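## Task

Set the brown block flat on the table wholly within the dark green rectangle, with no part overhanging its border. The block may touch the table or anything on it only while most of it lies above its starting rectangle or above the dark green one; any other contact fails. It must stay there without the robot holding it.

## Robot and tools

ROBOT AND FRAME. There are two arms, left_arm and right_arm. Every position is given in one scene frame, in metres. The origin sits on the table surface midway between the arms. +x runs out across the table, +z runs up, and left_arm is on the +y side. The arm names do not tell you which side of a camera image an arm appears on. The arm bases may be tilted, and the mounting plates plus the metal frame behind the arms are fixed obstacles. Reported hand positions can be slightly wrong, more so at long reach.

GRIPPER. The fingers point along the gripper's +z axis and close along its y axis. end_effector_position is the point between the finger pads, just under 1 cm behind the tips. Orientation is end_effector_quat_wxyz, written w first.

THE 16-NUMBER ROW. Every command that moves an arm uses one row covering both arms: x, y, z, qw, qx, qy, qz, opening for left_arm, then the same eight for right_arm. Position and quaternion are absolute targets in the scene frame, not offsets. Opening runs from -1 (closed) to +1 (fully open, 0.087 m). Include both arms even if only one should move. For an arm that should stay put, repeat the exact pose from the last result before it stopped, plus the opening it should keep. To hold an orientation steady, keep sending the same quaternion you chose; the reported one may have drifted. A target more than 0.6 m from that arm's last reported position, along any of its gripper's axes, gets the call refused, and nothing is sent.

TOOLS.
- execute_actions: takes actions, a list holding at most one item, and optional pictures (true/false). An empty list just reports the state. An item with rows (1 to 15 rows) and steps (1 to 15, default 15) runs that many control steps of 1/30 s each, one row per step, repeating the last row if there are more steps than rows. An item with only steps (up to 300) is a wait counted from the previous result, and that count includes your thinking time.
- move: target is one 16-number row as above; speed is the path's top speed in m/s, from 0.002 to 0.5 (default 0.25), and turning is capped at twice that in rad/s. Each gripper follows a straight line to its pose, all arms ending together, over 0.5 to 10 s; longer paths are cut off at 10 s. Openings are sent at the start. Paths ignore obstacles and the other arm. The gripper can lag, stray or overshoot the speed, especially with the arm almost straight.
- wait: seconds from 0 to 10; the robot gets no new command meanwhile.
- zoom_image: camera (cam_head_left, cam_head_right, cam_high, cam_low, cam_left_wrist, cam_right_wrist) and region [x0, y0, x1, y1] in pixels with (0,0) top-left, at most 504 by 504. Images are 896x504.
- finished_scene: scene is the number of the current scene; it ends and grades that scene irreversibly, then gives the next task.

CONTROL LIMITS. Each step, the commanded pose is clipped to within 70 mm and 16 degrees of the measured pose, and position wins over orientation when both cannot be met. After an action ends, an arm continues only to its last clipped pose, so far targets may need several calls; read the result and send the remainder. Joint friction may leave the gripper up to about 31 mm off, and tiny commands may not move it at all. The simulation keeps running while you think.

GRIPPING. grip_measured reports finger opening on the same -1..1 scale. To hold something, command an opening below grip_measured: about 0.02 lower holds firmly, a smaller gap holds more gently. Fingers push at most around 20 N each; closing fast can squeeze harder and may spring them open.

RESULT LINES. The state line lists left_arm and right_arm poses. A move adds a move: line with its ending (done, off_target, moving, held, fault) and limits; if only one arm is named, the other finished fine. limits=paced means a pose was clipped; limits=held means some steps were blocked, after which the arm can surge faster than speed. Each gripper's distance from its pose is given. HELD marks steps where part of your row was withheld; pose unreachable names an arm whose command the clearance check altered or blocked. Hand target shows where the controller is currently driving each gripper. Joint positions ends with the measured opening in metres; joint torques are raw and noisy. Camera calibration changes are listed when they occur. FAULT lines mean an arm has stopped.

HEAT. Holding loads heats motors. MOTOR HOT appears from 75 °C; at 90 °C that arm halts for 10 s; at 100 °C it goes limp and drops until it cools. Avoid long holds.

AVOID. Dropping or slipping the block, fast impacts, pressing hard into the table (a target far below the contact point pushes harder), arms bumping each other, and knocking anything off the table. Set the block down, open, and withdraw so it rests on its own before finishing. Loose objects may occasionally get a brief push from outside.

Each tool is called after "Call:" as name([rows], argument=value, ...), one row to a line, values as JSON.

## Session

Call:
execute_actions(actions=[])

Scene clock: 0.00 s of 4400.00 s.
left_arm: end_effector_position=(+0.1566, -0.0391, +0.3338) grip_measured=+1.000 end_effector_quat_wxyz=(+0.114, +0.822, +0.332, -0.448) | right_arm: end_effector_position=(+0.2413, -0.3574, +0.2497) grip_measured=+0.997 end_effector_quat_wxyz=(-0.023, +0.869, -0.482, +0.109)
Joint positions: left_arm=[-1.227  1.774  1.654 -1.337  0.439  1.169  0.087] | right_arm=[ 0.981  1.049  0.98  -1.39   0.713 -1.302  0.087]
Joint velocities: left_arm=[-0.002 -0.017  0.017 -0.022 -0.022 -0.007  0.   ] | right_arm=[ 0.007 -0.002  0.007 -0.11  -0.022  0.051 -0.   ]
Joint torques (N m, as the arm reports them, + toward a larger angle): no reading
Hand target (left_arm): +0.157, -0.039, +0.334; +0.114, +0.822, +0.332, -0.448
Hand target (right_arm): +0.241, -0.357, +0.250; -0.023, +0.869, -0.482, +0.109
camera_calibration (this result's frames):
cam_left_wrist: T_world_to_cam=[[-0.641459, 0.759128, 0.110705, 0.0879486], [0.758706, 0.649113, -0.054929, -0.0629183], [-0.113558, 0.0487582, -0.992334, 0.48944], [0, 0, 0, 1]] pos_world=[0.159732, -0.0497874, 0.472496]
cam_right_wrist: T_world_to_cam=[[0.82967, 0.541717, 0.134875, -0.0365625], [0.178506, -0.486351, 0.855335, -0.411257], [0.528946, -0.685569, -0.500211, -0.107023], [0, 0, 0, 1]] pos_world=[0.160356, -0.253581, 0.30316]

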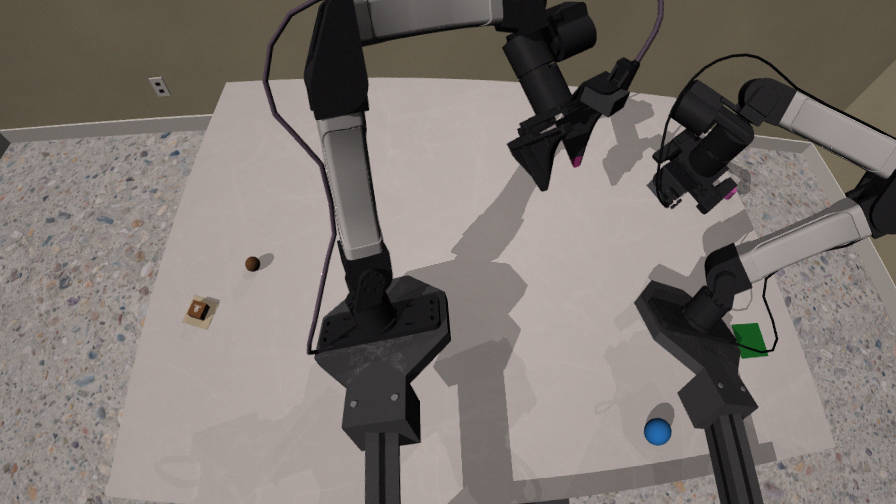

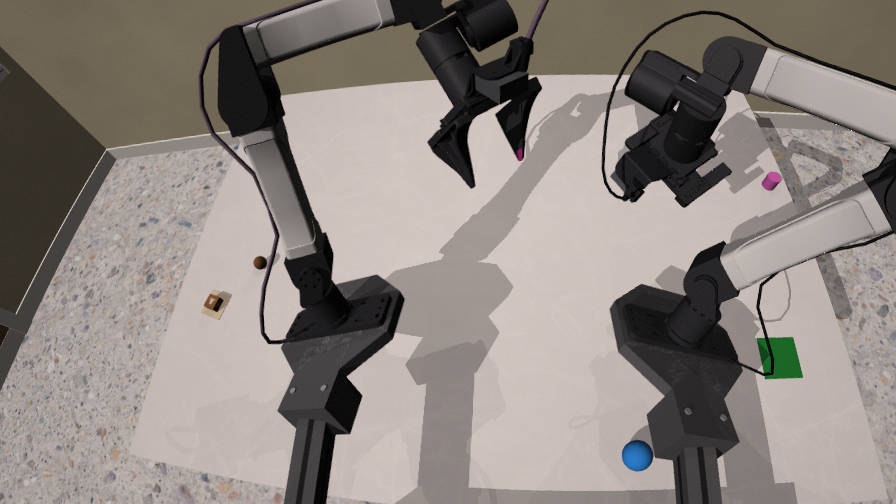

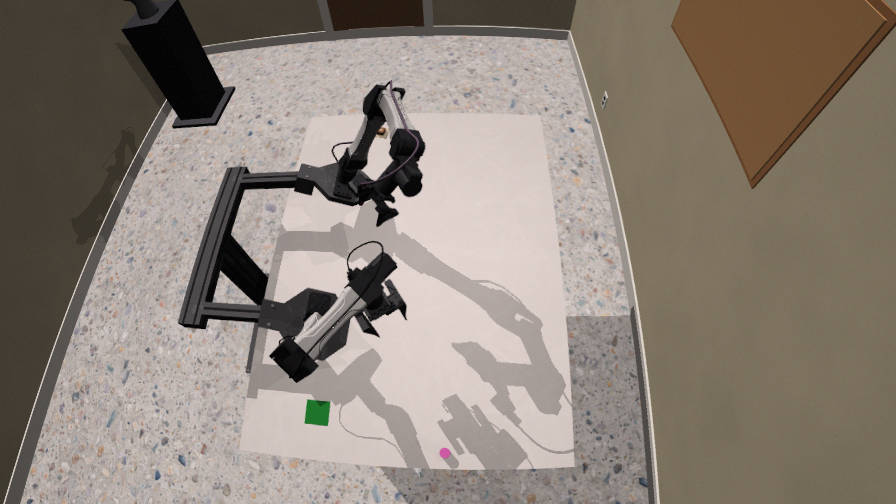

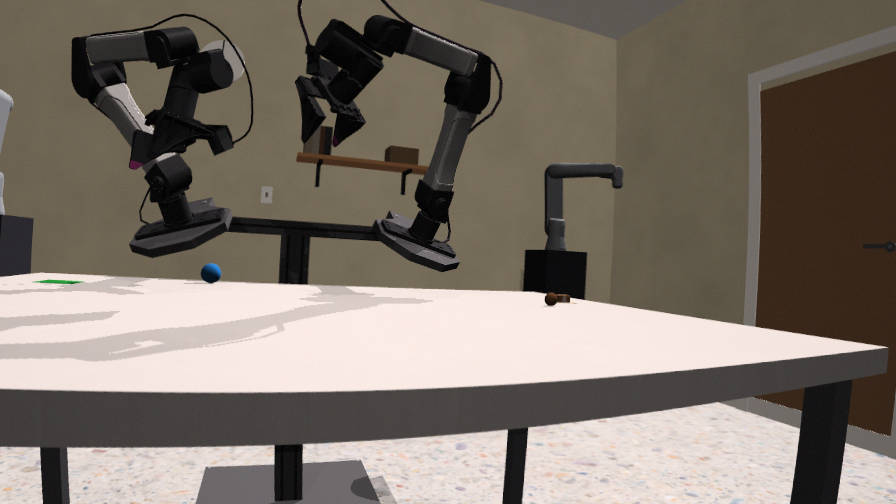

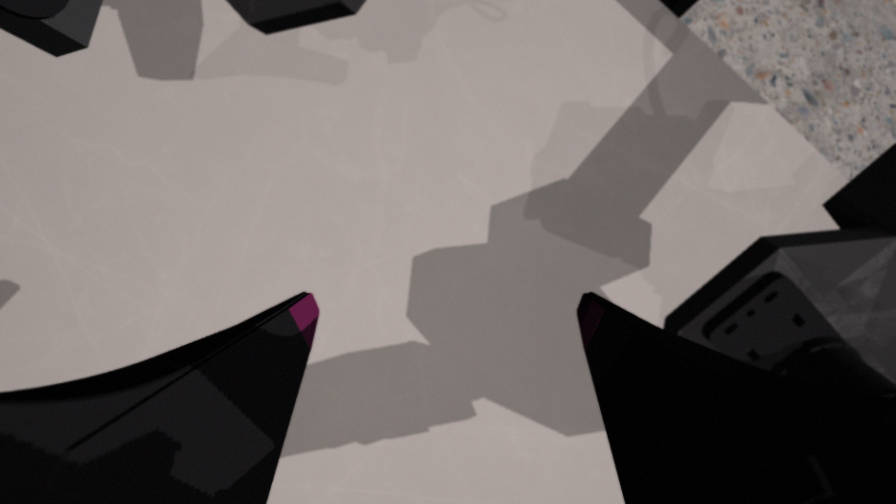

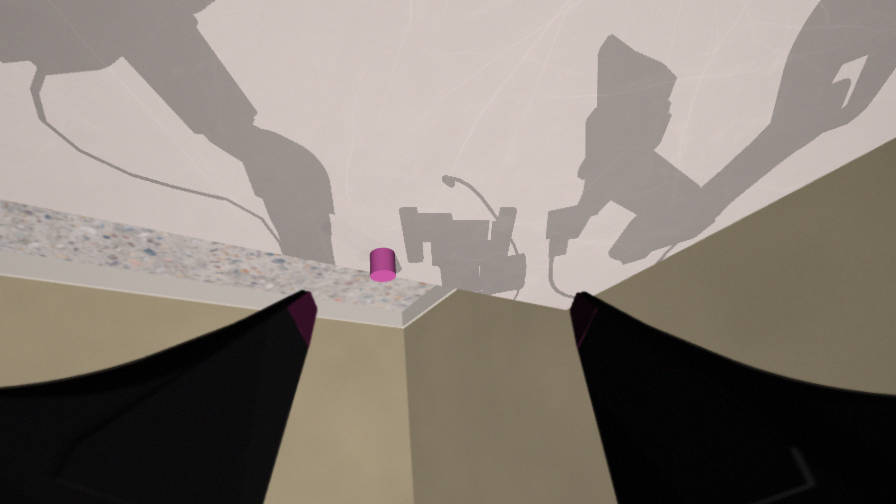

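Call:
execute_actions(actions=[])

Scene clock: 26.53 s of 4400.00 s.
left_arm: end_effector_position=(+0.1566, -0.0391, +0.3338) grip_measured=+1.000 end_effector_quat_wxyz=(+0.114, +0.822, +0.332, -0.448) | right_arm: end_effector_position=(+0.2413, -0.3574, +0.2497) grip_measured=+0.997 end_effector_quat_wxyz=(-0.023, +0.869, -0.482, +0.109)
Joint positions: left_arm=[-1.227  1.774  1.654 -1.337  0.439  1.169  0.087] | right_arm=[ 0.981  1.049  0.98  -1.39   0.713 -1.302  0.087]
Joint velocities: left_arm=[ 0.002 -0.032  0.002  0.007  0.007 -0.037  0.   ] | right_arm=[-0.012 -0.002  0.007 -0.037 -0.051  0.037  0.   ]
Joint torques (N m, as the arm reports them, + toward a larger angle): left_arm=[-4.25 -7.96  5.22  0.78  0.54  0.12] | right_arm=[ 0.55 -1.63  5.98  0.38 -0.07  0.06]
Hand target (left_arm): +0.157, -0.039, +0.334; +0.114, +0.822, +0.332, -0.448
Hand target (right_arm): +0.241, -0.357, +0.250; -0.023, +0.869, -0.482, +0.109
Steps of this call (steps 1 to 90: nothing new was sent; then 23.53 s passed at rest). Readings (end_effector_position):
1: left_arm (+0.1566, -0.0391, +0.3338) | right_arm (+0.2413, -0.3574, +0.2497)
2: left_arm (+0.1566, -0.0391, +0.3338) | right_arm (+0.2413, -0.3574, +0.2497)
4: left_arm (+0.1566, -0.0391, +0.3338) | right_arm (+0.2413, -0.3574, +0.2497)
8: left_arm (+0.1566, -0.0391, +0.3338) | right_arm (+0.2413, -0.3574, +0.2497)
90: the state above
camera_calibration (this result's frames):
cam_left_wrist: T_world_to_cam=[[-0.641459, 0.759128, 0.110705, 0.0879486], [0.758706, 0.649113, -0.054929, -0.0629183], [-0.113558, 0.0487582, -0.992334, 0.48944], [0, 0, 0, 1]] pos_world=[0.159732, -0.0497874, 0.472496]
cam_right_wrist: T_world_to_cam=[[0.82967, 0.541717, 0.134875, -0.0365625], [0.178506, -0.486351, 0.855335, -0.411257], [0.528946, -0.685569, -0.500211, -0.107023], [0, 0, 0, 1]] pos_world=[0.160356, -0.253581, 0.30316]

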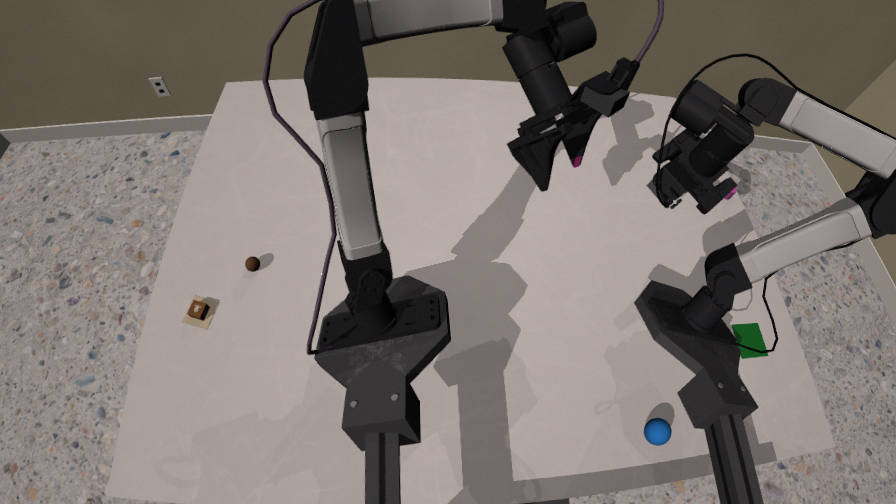

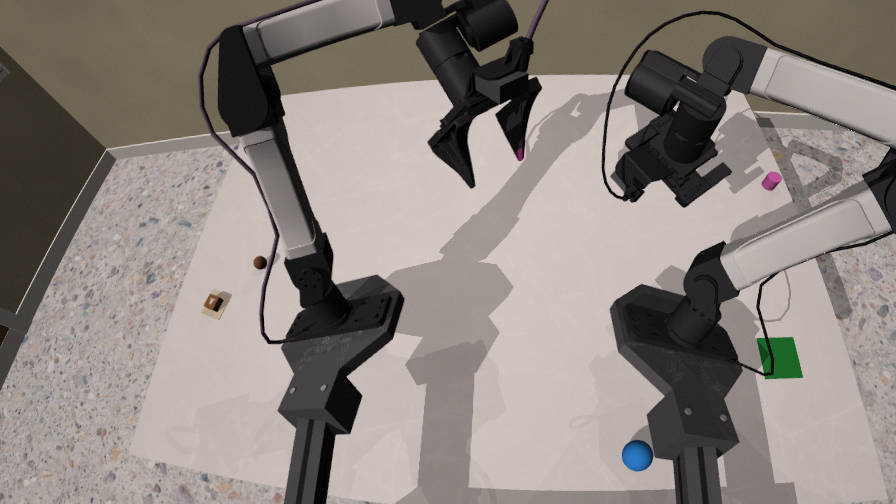

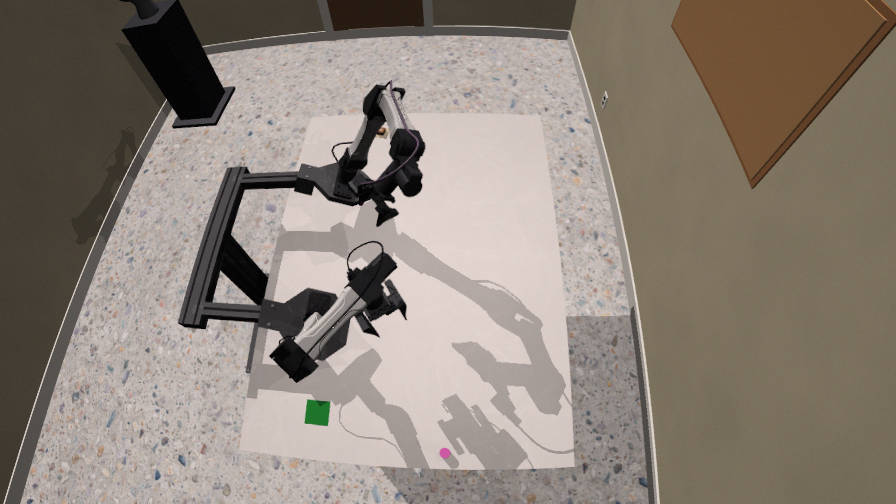

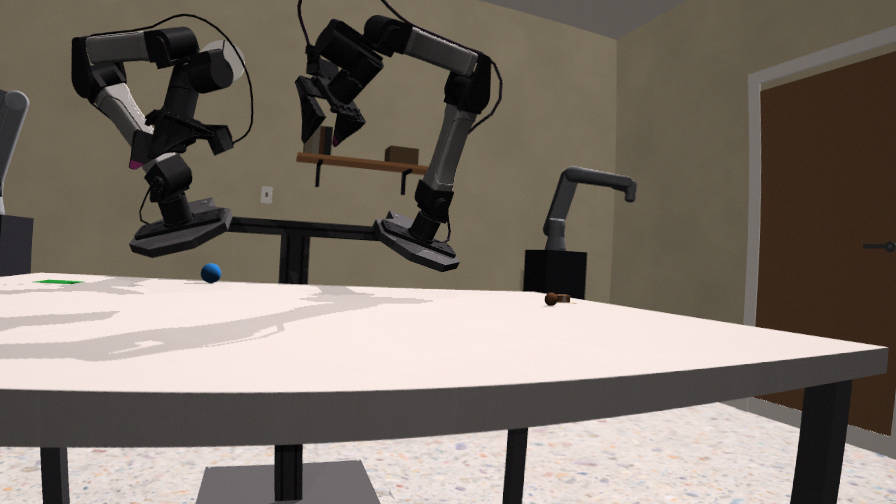

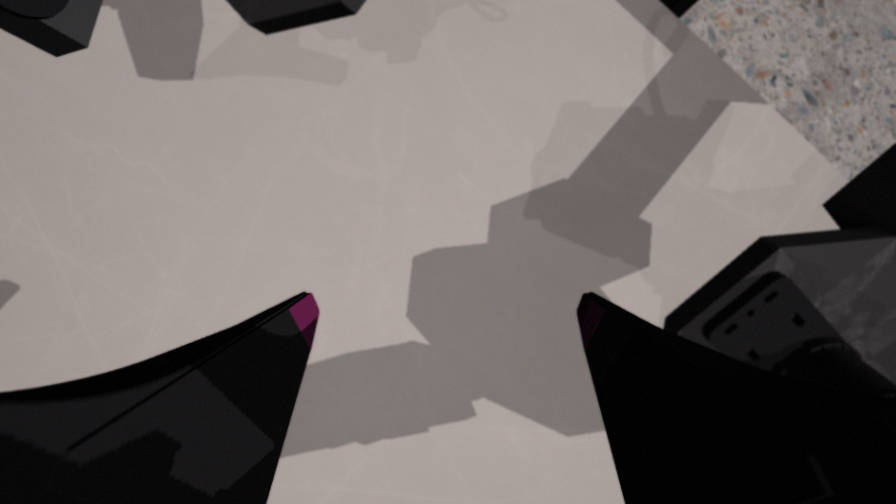

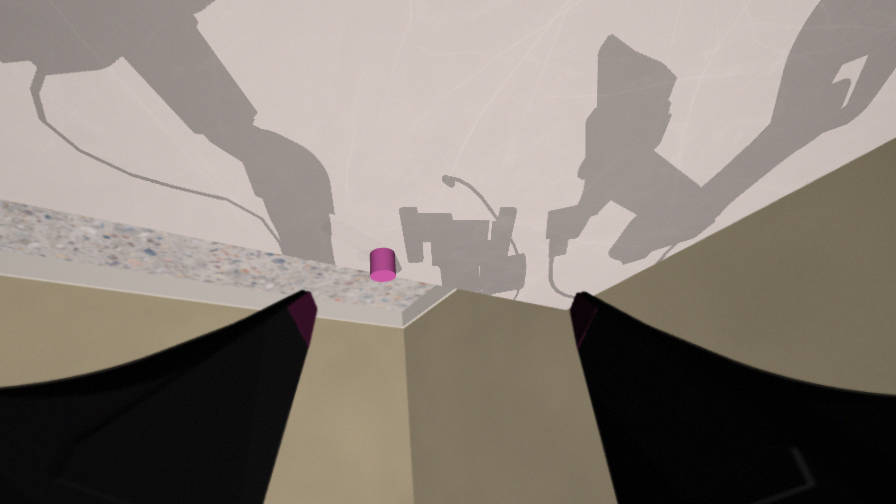

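Call:
move(target=[0.30,0.33,0.25,0,0,1,0,1, 0.2413,-0.3574,0.2497,-0.023,0.869,-0.482,0.109,1], speed=0.4)

Call:
move(target=[0.10,0.58,0.16,0,0.545,-0.839,0,1, 0.30,-0.33,0.22,0,0,1,0,1], speed=0.4)

Scene clock: 39.87 s of 4400.00 s.
left_arm: end_effector_position=(+0.2951, +0.3280, +0.2527) grip_measured=+1.000 end_effector_quat_wxyz=(+0.003, +0.012, +1.000, -0.004) | right_arm: end_effector_position=(+0.2413, -0.3574, +0.2497) grip_measured=+0.997 end_effector_quat_wxyz=(-0.023, +0.869, -0.482, +0.109)
Joint positions: left_arm=[-0.113  1.273  1.502 -1.391 -0.311  0.026  0.087] | right_arm=[ 0.981  1.049  0.98  -1.39   0.713 -1.302  0.087]
Joint velocities: left_arm=[-0.022 -0.007  0.012  0.022  0.037 -0.007  0.   ] | right_arm=[-0.007  0.002  0.007 -0.007  0.007  0.037 -0.001]
Joint torques (N m, as the arm reports them, + toward a larger angle): left_arm=[-0.31 -6.76  6.61  0.45 -0.11  0.06] | right_arm=[ 0.59 -1.54  6.    0.37 -0.07  0.08]
Hand target (left_arm): +0.299, +0.331, +0.250; -0.002, +0.003, +1.000, +0.004
Hand target (right_arm): +0.241, -0.357, +0.250; -0.023, +0.869, -0.482, +0.109
Off the commanded pose (left_arm): 0.006 m, 1 deg.
Off the commanded pose (right_arm): 0.000 m, 0 deg.
After step 90, 6.70 s passed at rest.
move: done
camera_calibration (this result's frames):
cam_left_wrist: T_world_to_cam=[[-0.0282002, -0.999495, 0.014621, 0.327246], [-0.623747, 0.0290247, 0.781088, -0.0106864], [-0.781118, 0.012907, -0.62425, 0.522567], [0, 0, 0, 1]] pos_world=[0.410749, 0.320646, 0.329775]
cam_right_wrist: T_world_to_cam=[[0.82967, 0.541717, 0.134875, -0.0365625], [0.178506, -0.486351, 0.855335, -0.411257], [0.528946, -0.685569, -0.500211, -0.107023], [0, 0, 0, 1]] pos_world=[0.160356, -0.253581, 0.30316]

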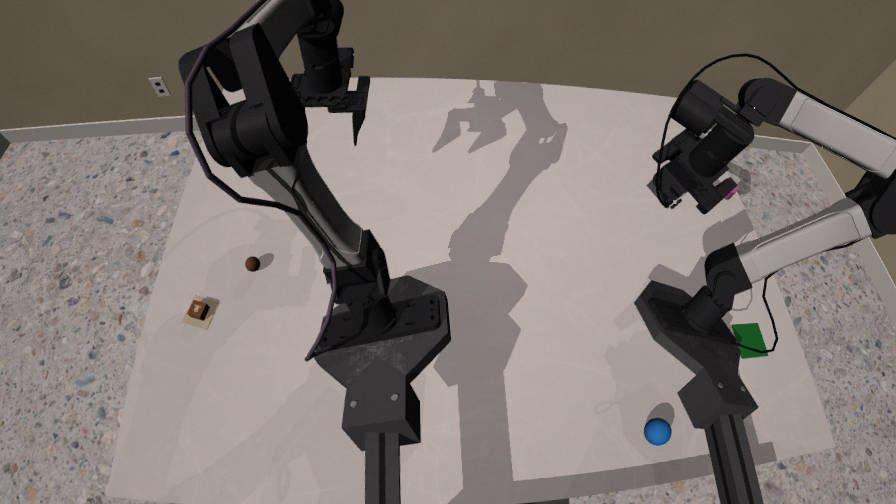

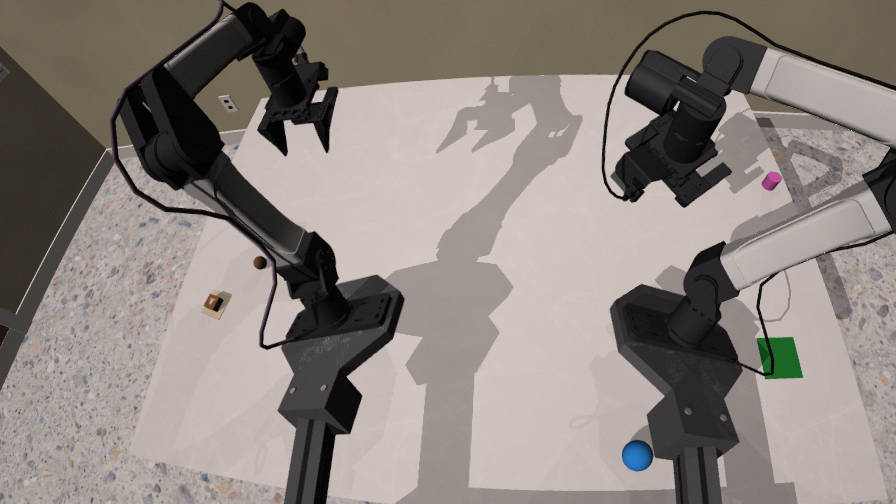

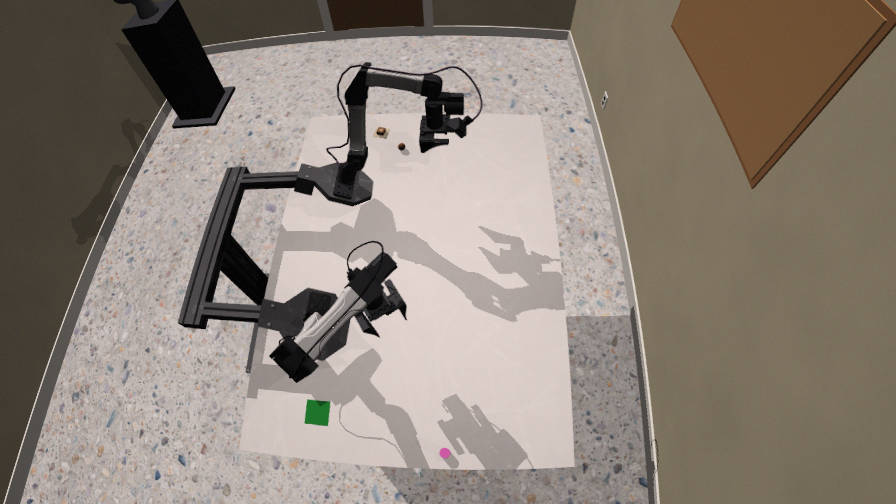

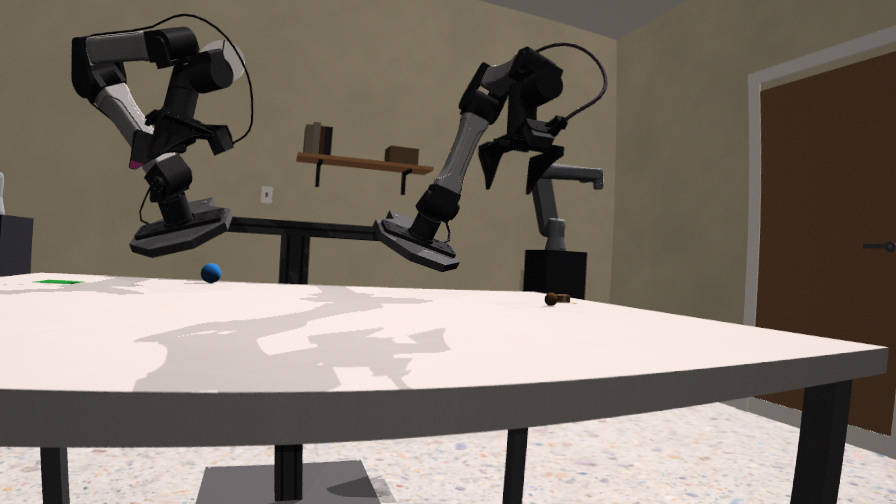

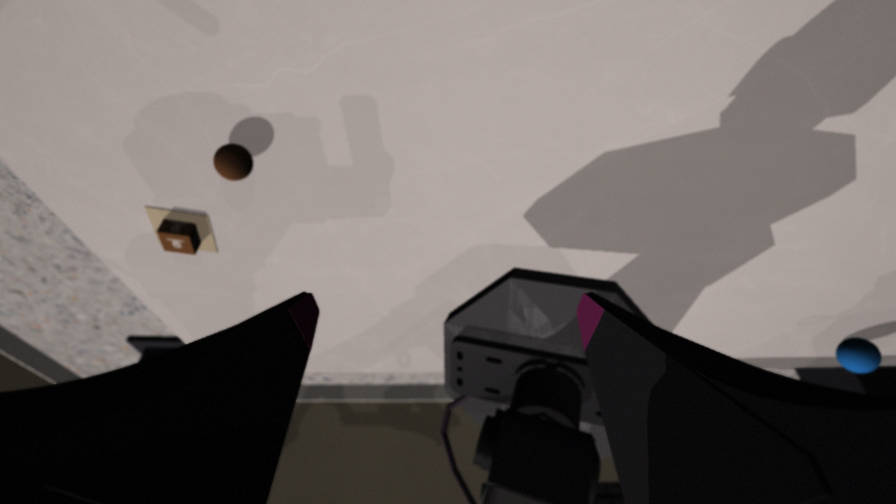

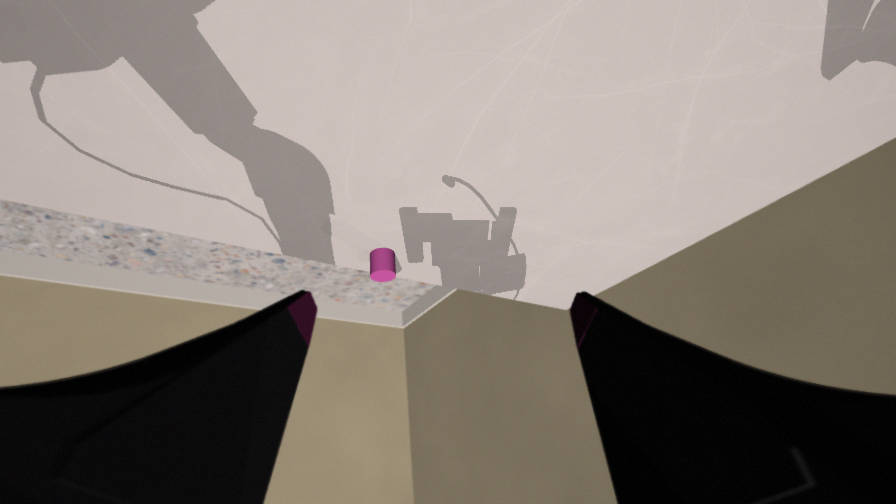

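Scene clock: 43.17 s of 4400.00 s.
left_arm: end_effector_position=(+0.1007, +0.5746, +0.1619) grip_measured=+1.000 end_effector_quat_wxyz=(-0.004, -0.538, +0.843, +0.001) | right_arm: end_effector_position=(+0.2921, -0.3351, +0.2195) grip_measured=+0.997 end_effector_quat_wxyz=(-0.003, -0.013, +1.000, -0.014)
Joint positions: left_arm=[ 1.466  1.583  1.431 -1.081  0.377  0.312  0.087] | right_arm=[ 0.485  1.47   1.445 -1.302  0.466  0.319  0.087]
Joint velocities: left_arm=[-0.002 -0.002 -0.007 -0.007  0.037  0.007  0.   ] | right_arm=[-0.007  0.017 -0.012  0.037 -0.007  0.081 -0.   ]
Joint torques (N m, as the arm reports them, + toward a larger angle): left_arm=[ 3.71 -9.27  6.3   0.5   0.13  0.05] | right_arm=[ 1.23 -6.28  8.49  0.31 -0.14  0.13]
Hand target (left_arm): +0.100, +0.580, +0.160; +0.001, -0.545, +0.839, +0.001
Hand target (right_arm): +0.301, -0.332, +0.220; +0.002, -0.002, +1.000, -0.008
Off the commanded pose (left_arm): 0.006 m, 1 deg.
Off the commanded pose (right_arm): 0.009 m, 2 deg.
move: done
camera_calibration (this result's frames):
cam_left_wrist: T_world_to_cam=[[0.905209, -0.424966, 0.000535662, 0.147797], [-0.261826, -0.556715, 0.788363, 0.230819], [-0.334729, -0.713773, -0.61521, 0.682025], [0, 0, 0, 1]] pos_world=[0.154941, 0.67812, 0.23754]
cam_right_wrist: T_world_to_cam=[[0.035509, -0.999196, 0.0185967, -0.345572], [-0.638472, -0.00836621, 0.7696, 0.0340043], [-0.768826, -0.0392012, -0.638256, 0.492335], [0, 0, 0, 1]] pos_world=[0.412502, -0.325709, 0.294493]

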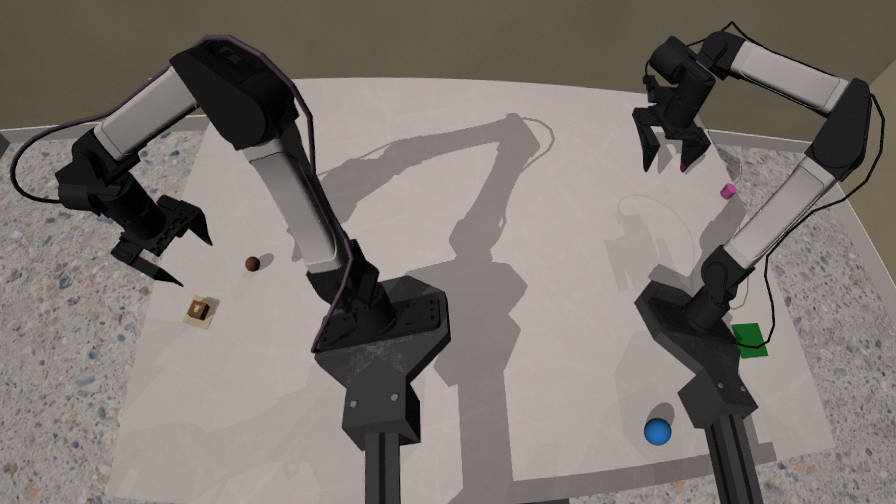

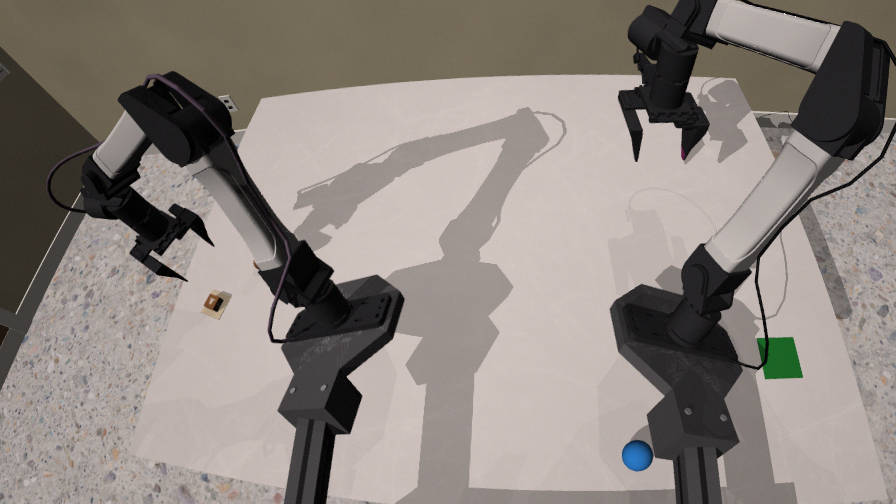

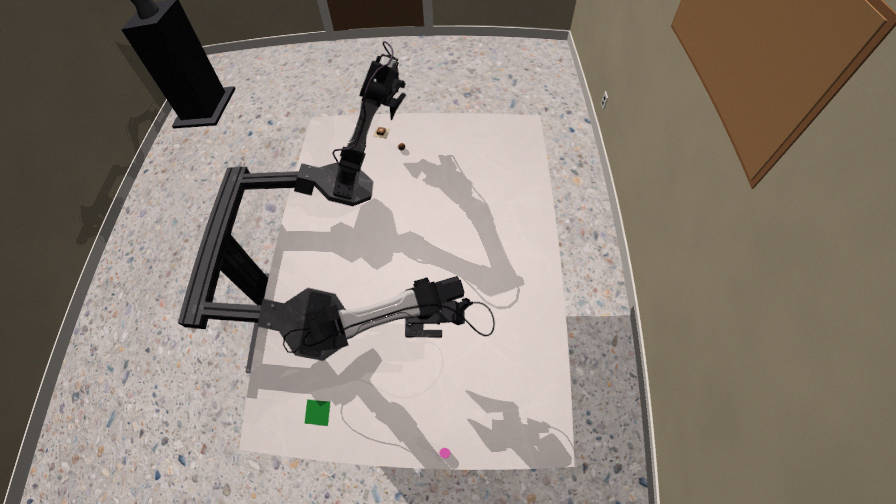

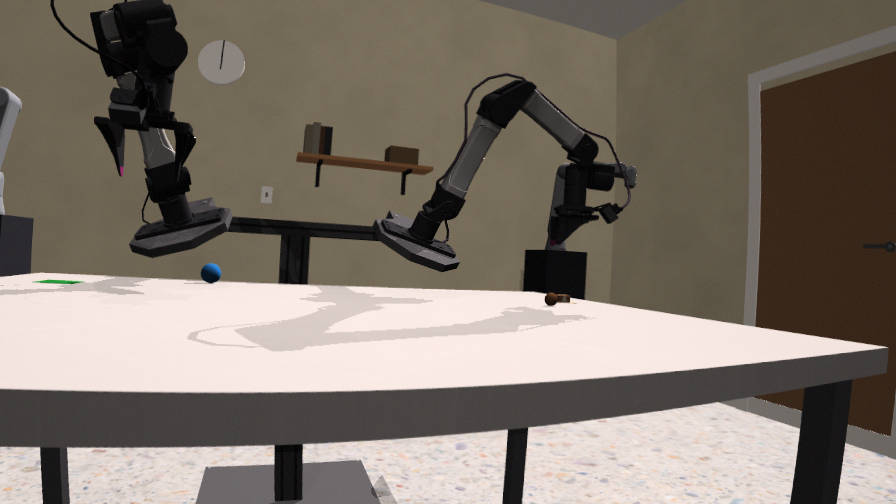

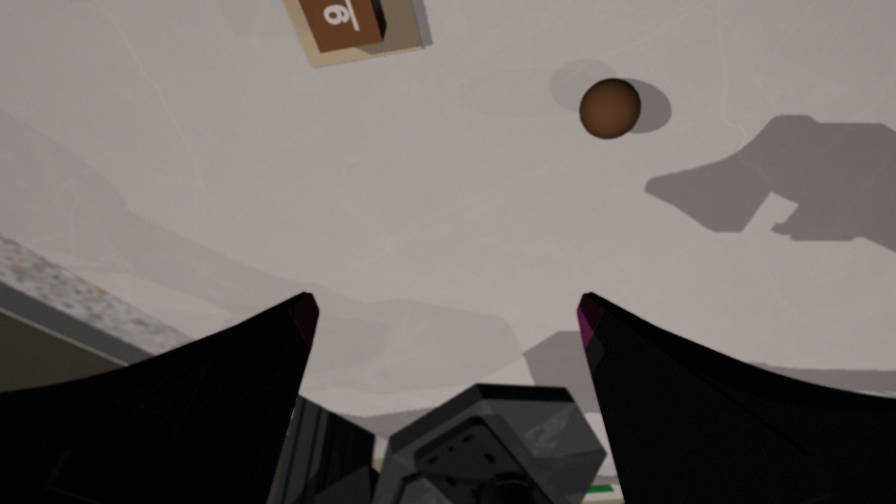

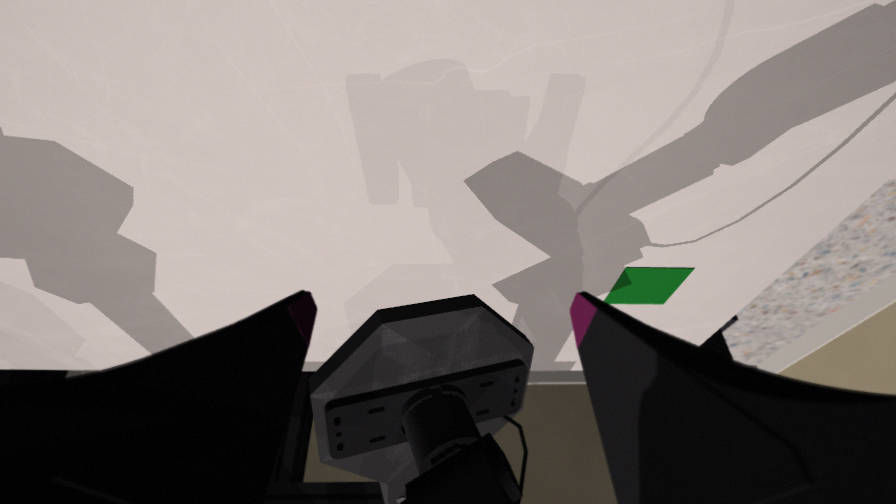

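Call:
move(target=[0.065,0.612,0.10,0,0.6225,-0.7826,0,1, 0.10,-0.58,0.16,0,0.545,0.839,0,1], speed=0.3)

Scene clock: 63.13 s of 4400.00 s.
left_arm: end_effector_position=(+0.0673, +0.6067, +0.1034) grip_measured=+1.000 end_effector_quat_wxyz=(-0.005, -0.616, +0.788, +0.001) | right_arm: end_effector_position=(+0.0894, -0.5690, +0.1559) grip_measured=+0.997 end_effector_quat_wxyz=(-0.024, +0.539, +0.842, -0.015)
Joint positions: left_arm=[ 1.522  1.793  1.442 -0.907  0.395  0.18   0.087] | right_arm=[-1.264  1.193  1.004 -0.99  -0.257 -0.153  0.087]
Joint velocities: left_arm=[-0.012  0.007 -0.007 -0.007  0.095 -0.022  0.   ] | right_arm=[ 0.017 -0.012 -0.007 -0.022 -0.022  0.051 -0.001]
Joint torques (N m, as the arm reports them, + toward a larger angle): left_arm=[  4.78 -10.27   6.02   0.54   0.14   0.03] | right_arm=[-1.72 -5.48  9.24  0.34 -0.14 -0.05]
Hand target (left_arm): +0.065, +0.612, +0.100; +0.000, -0.622, +0.783, +0.000
Hand target (right_arm): +0.095, -0.583, +0.160; -0.008, +0.535, +0.845, -0.023
Off the commanded pose (left_arm): 0.007 m, 1 deg.
Off the commanded pose (right_arm): 0.016 m, 3 deg.
After step 90, 14.43 s passed at rest.
move: off_target (right_arm)
camera_calibration (this result's frames):
cam_left_wrist: T_world_to_cam=[[0.969245, -0.246096, -0.0000244562, 0.0788398], [-0.151015, -0.59485, 0.789524, 0.301663], [-0.194313, -0.765239, -0.61372, 0.679357], [0, 0, 0, 1]] pos_world=[0.101149, 0.718717, 0.178766]
cam_right_wrist: T_world_to_cam=[[-0.903463, -0.426681, 0.0412063, -0.16471], [-0.237646, 0.57855, 0.780259, 0.248022], [-0.356762, 0.695143, -0.624097, 0.665476], [0, 0, 0, 1]] pos_world=[0.147548, -0.676373, 0.228588]

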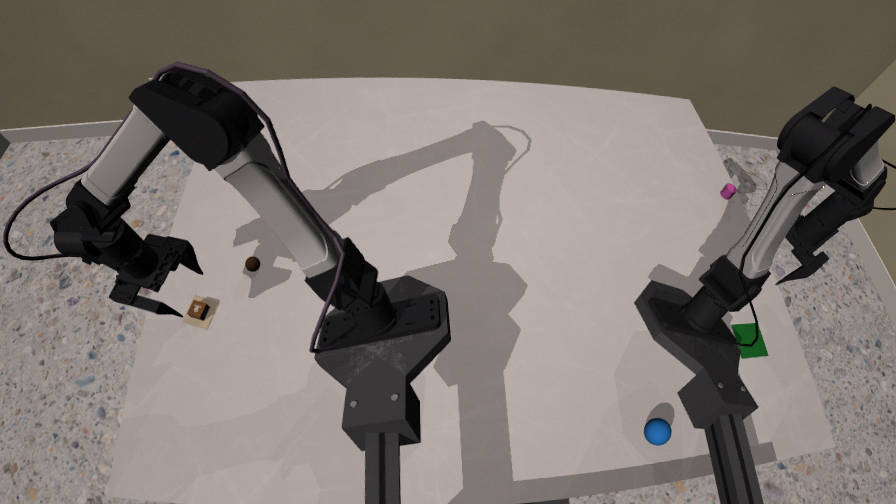

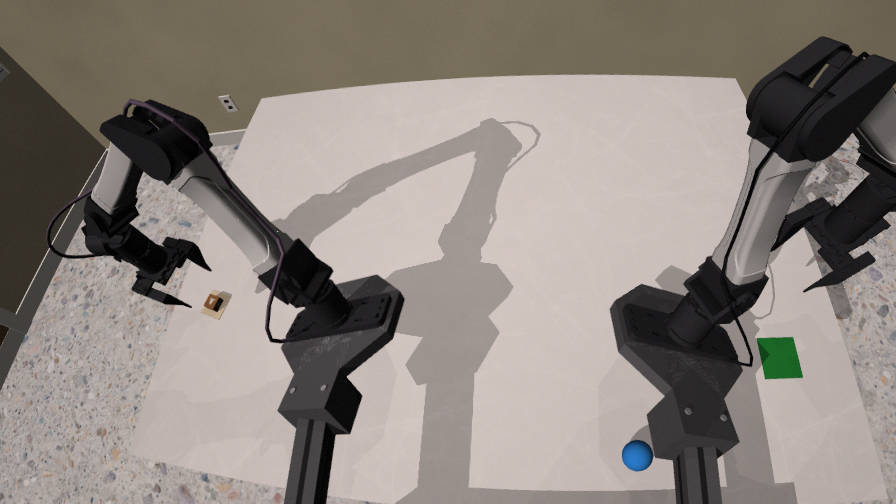

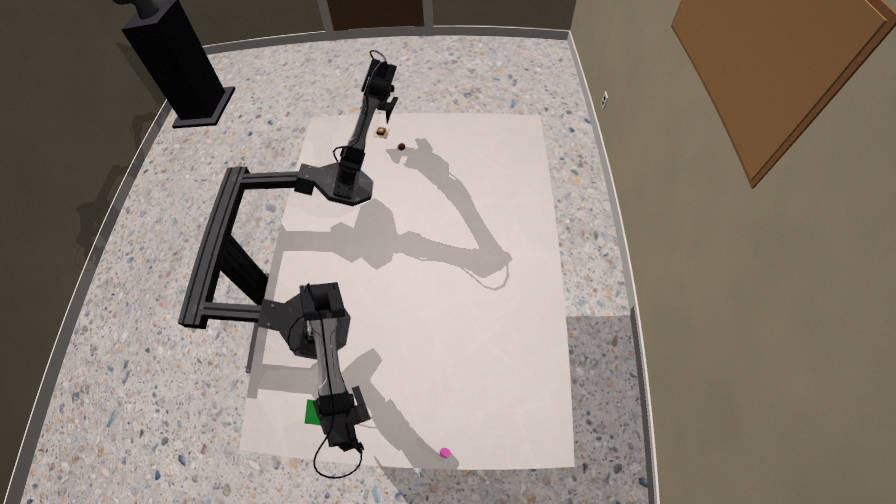

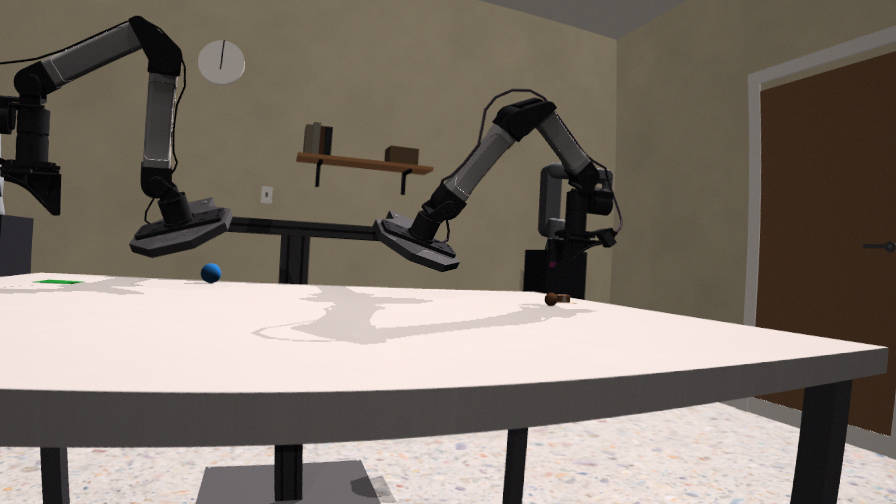

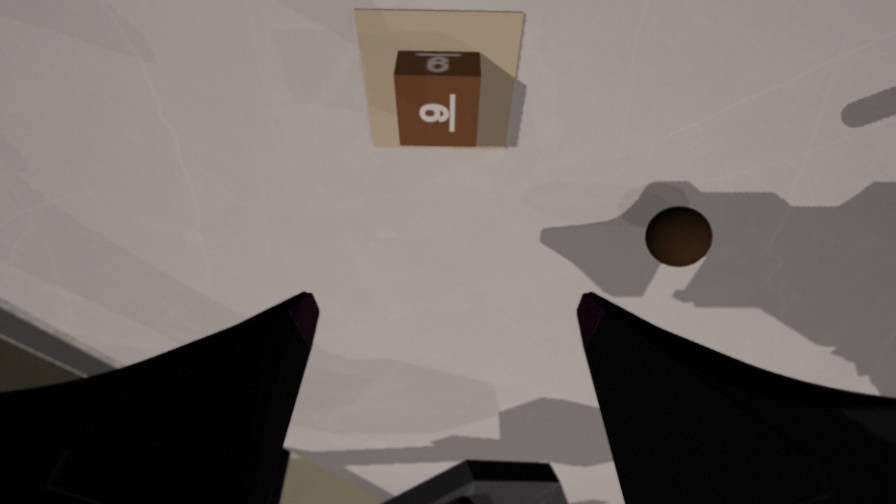

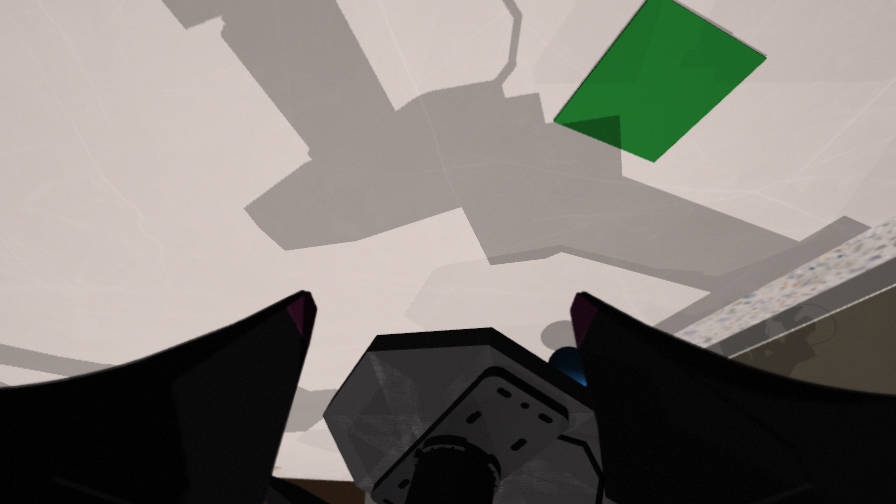

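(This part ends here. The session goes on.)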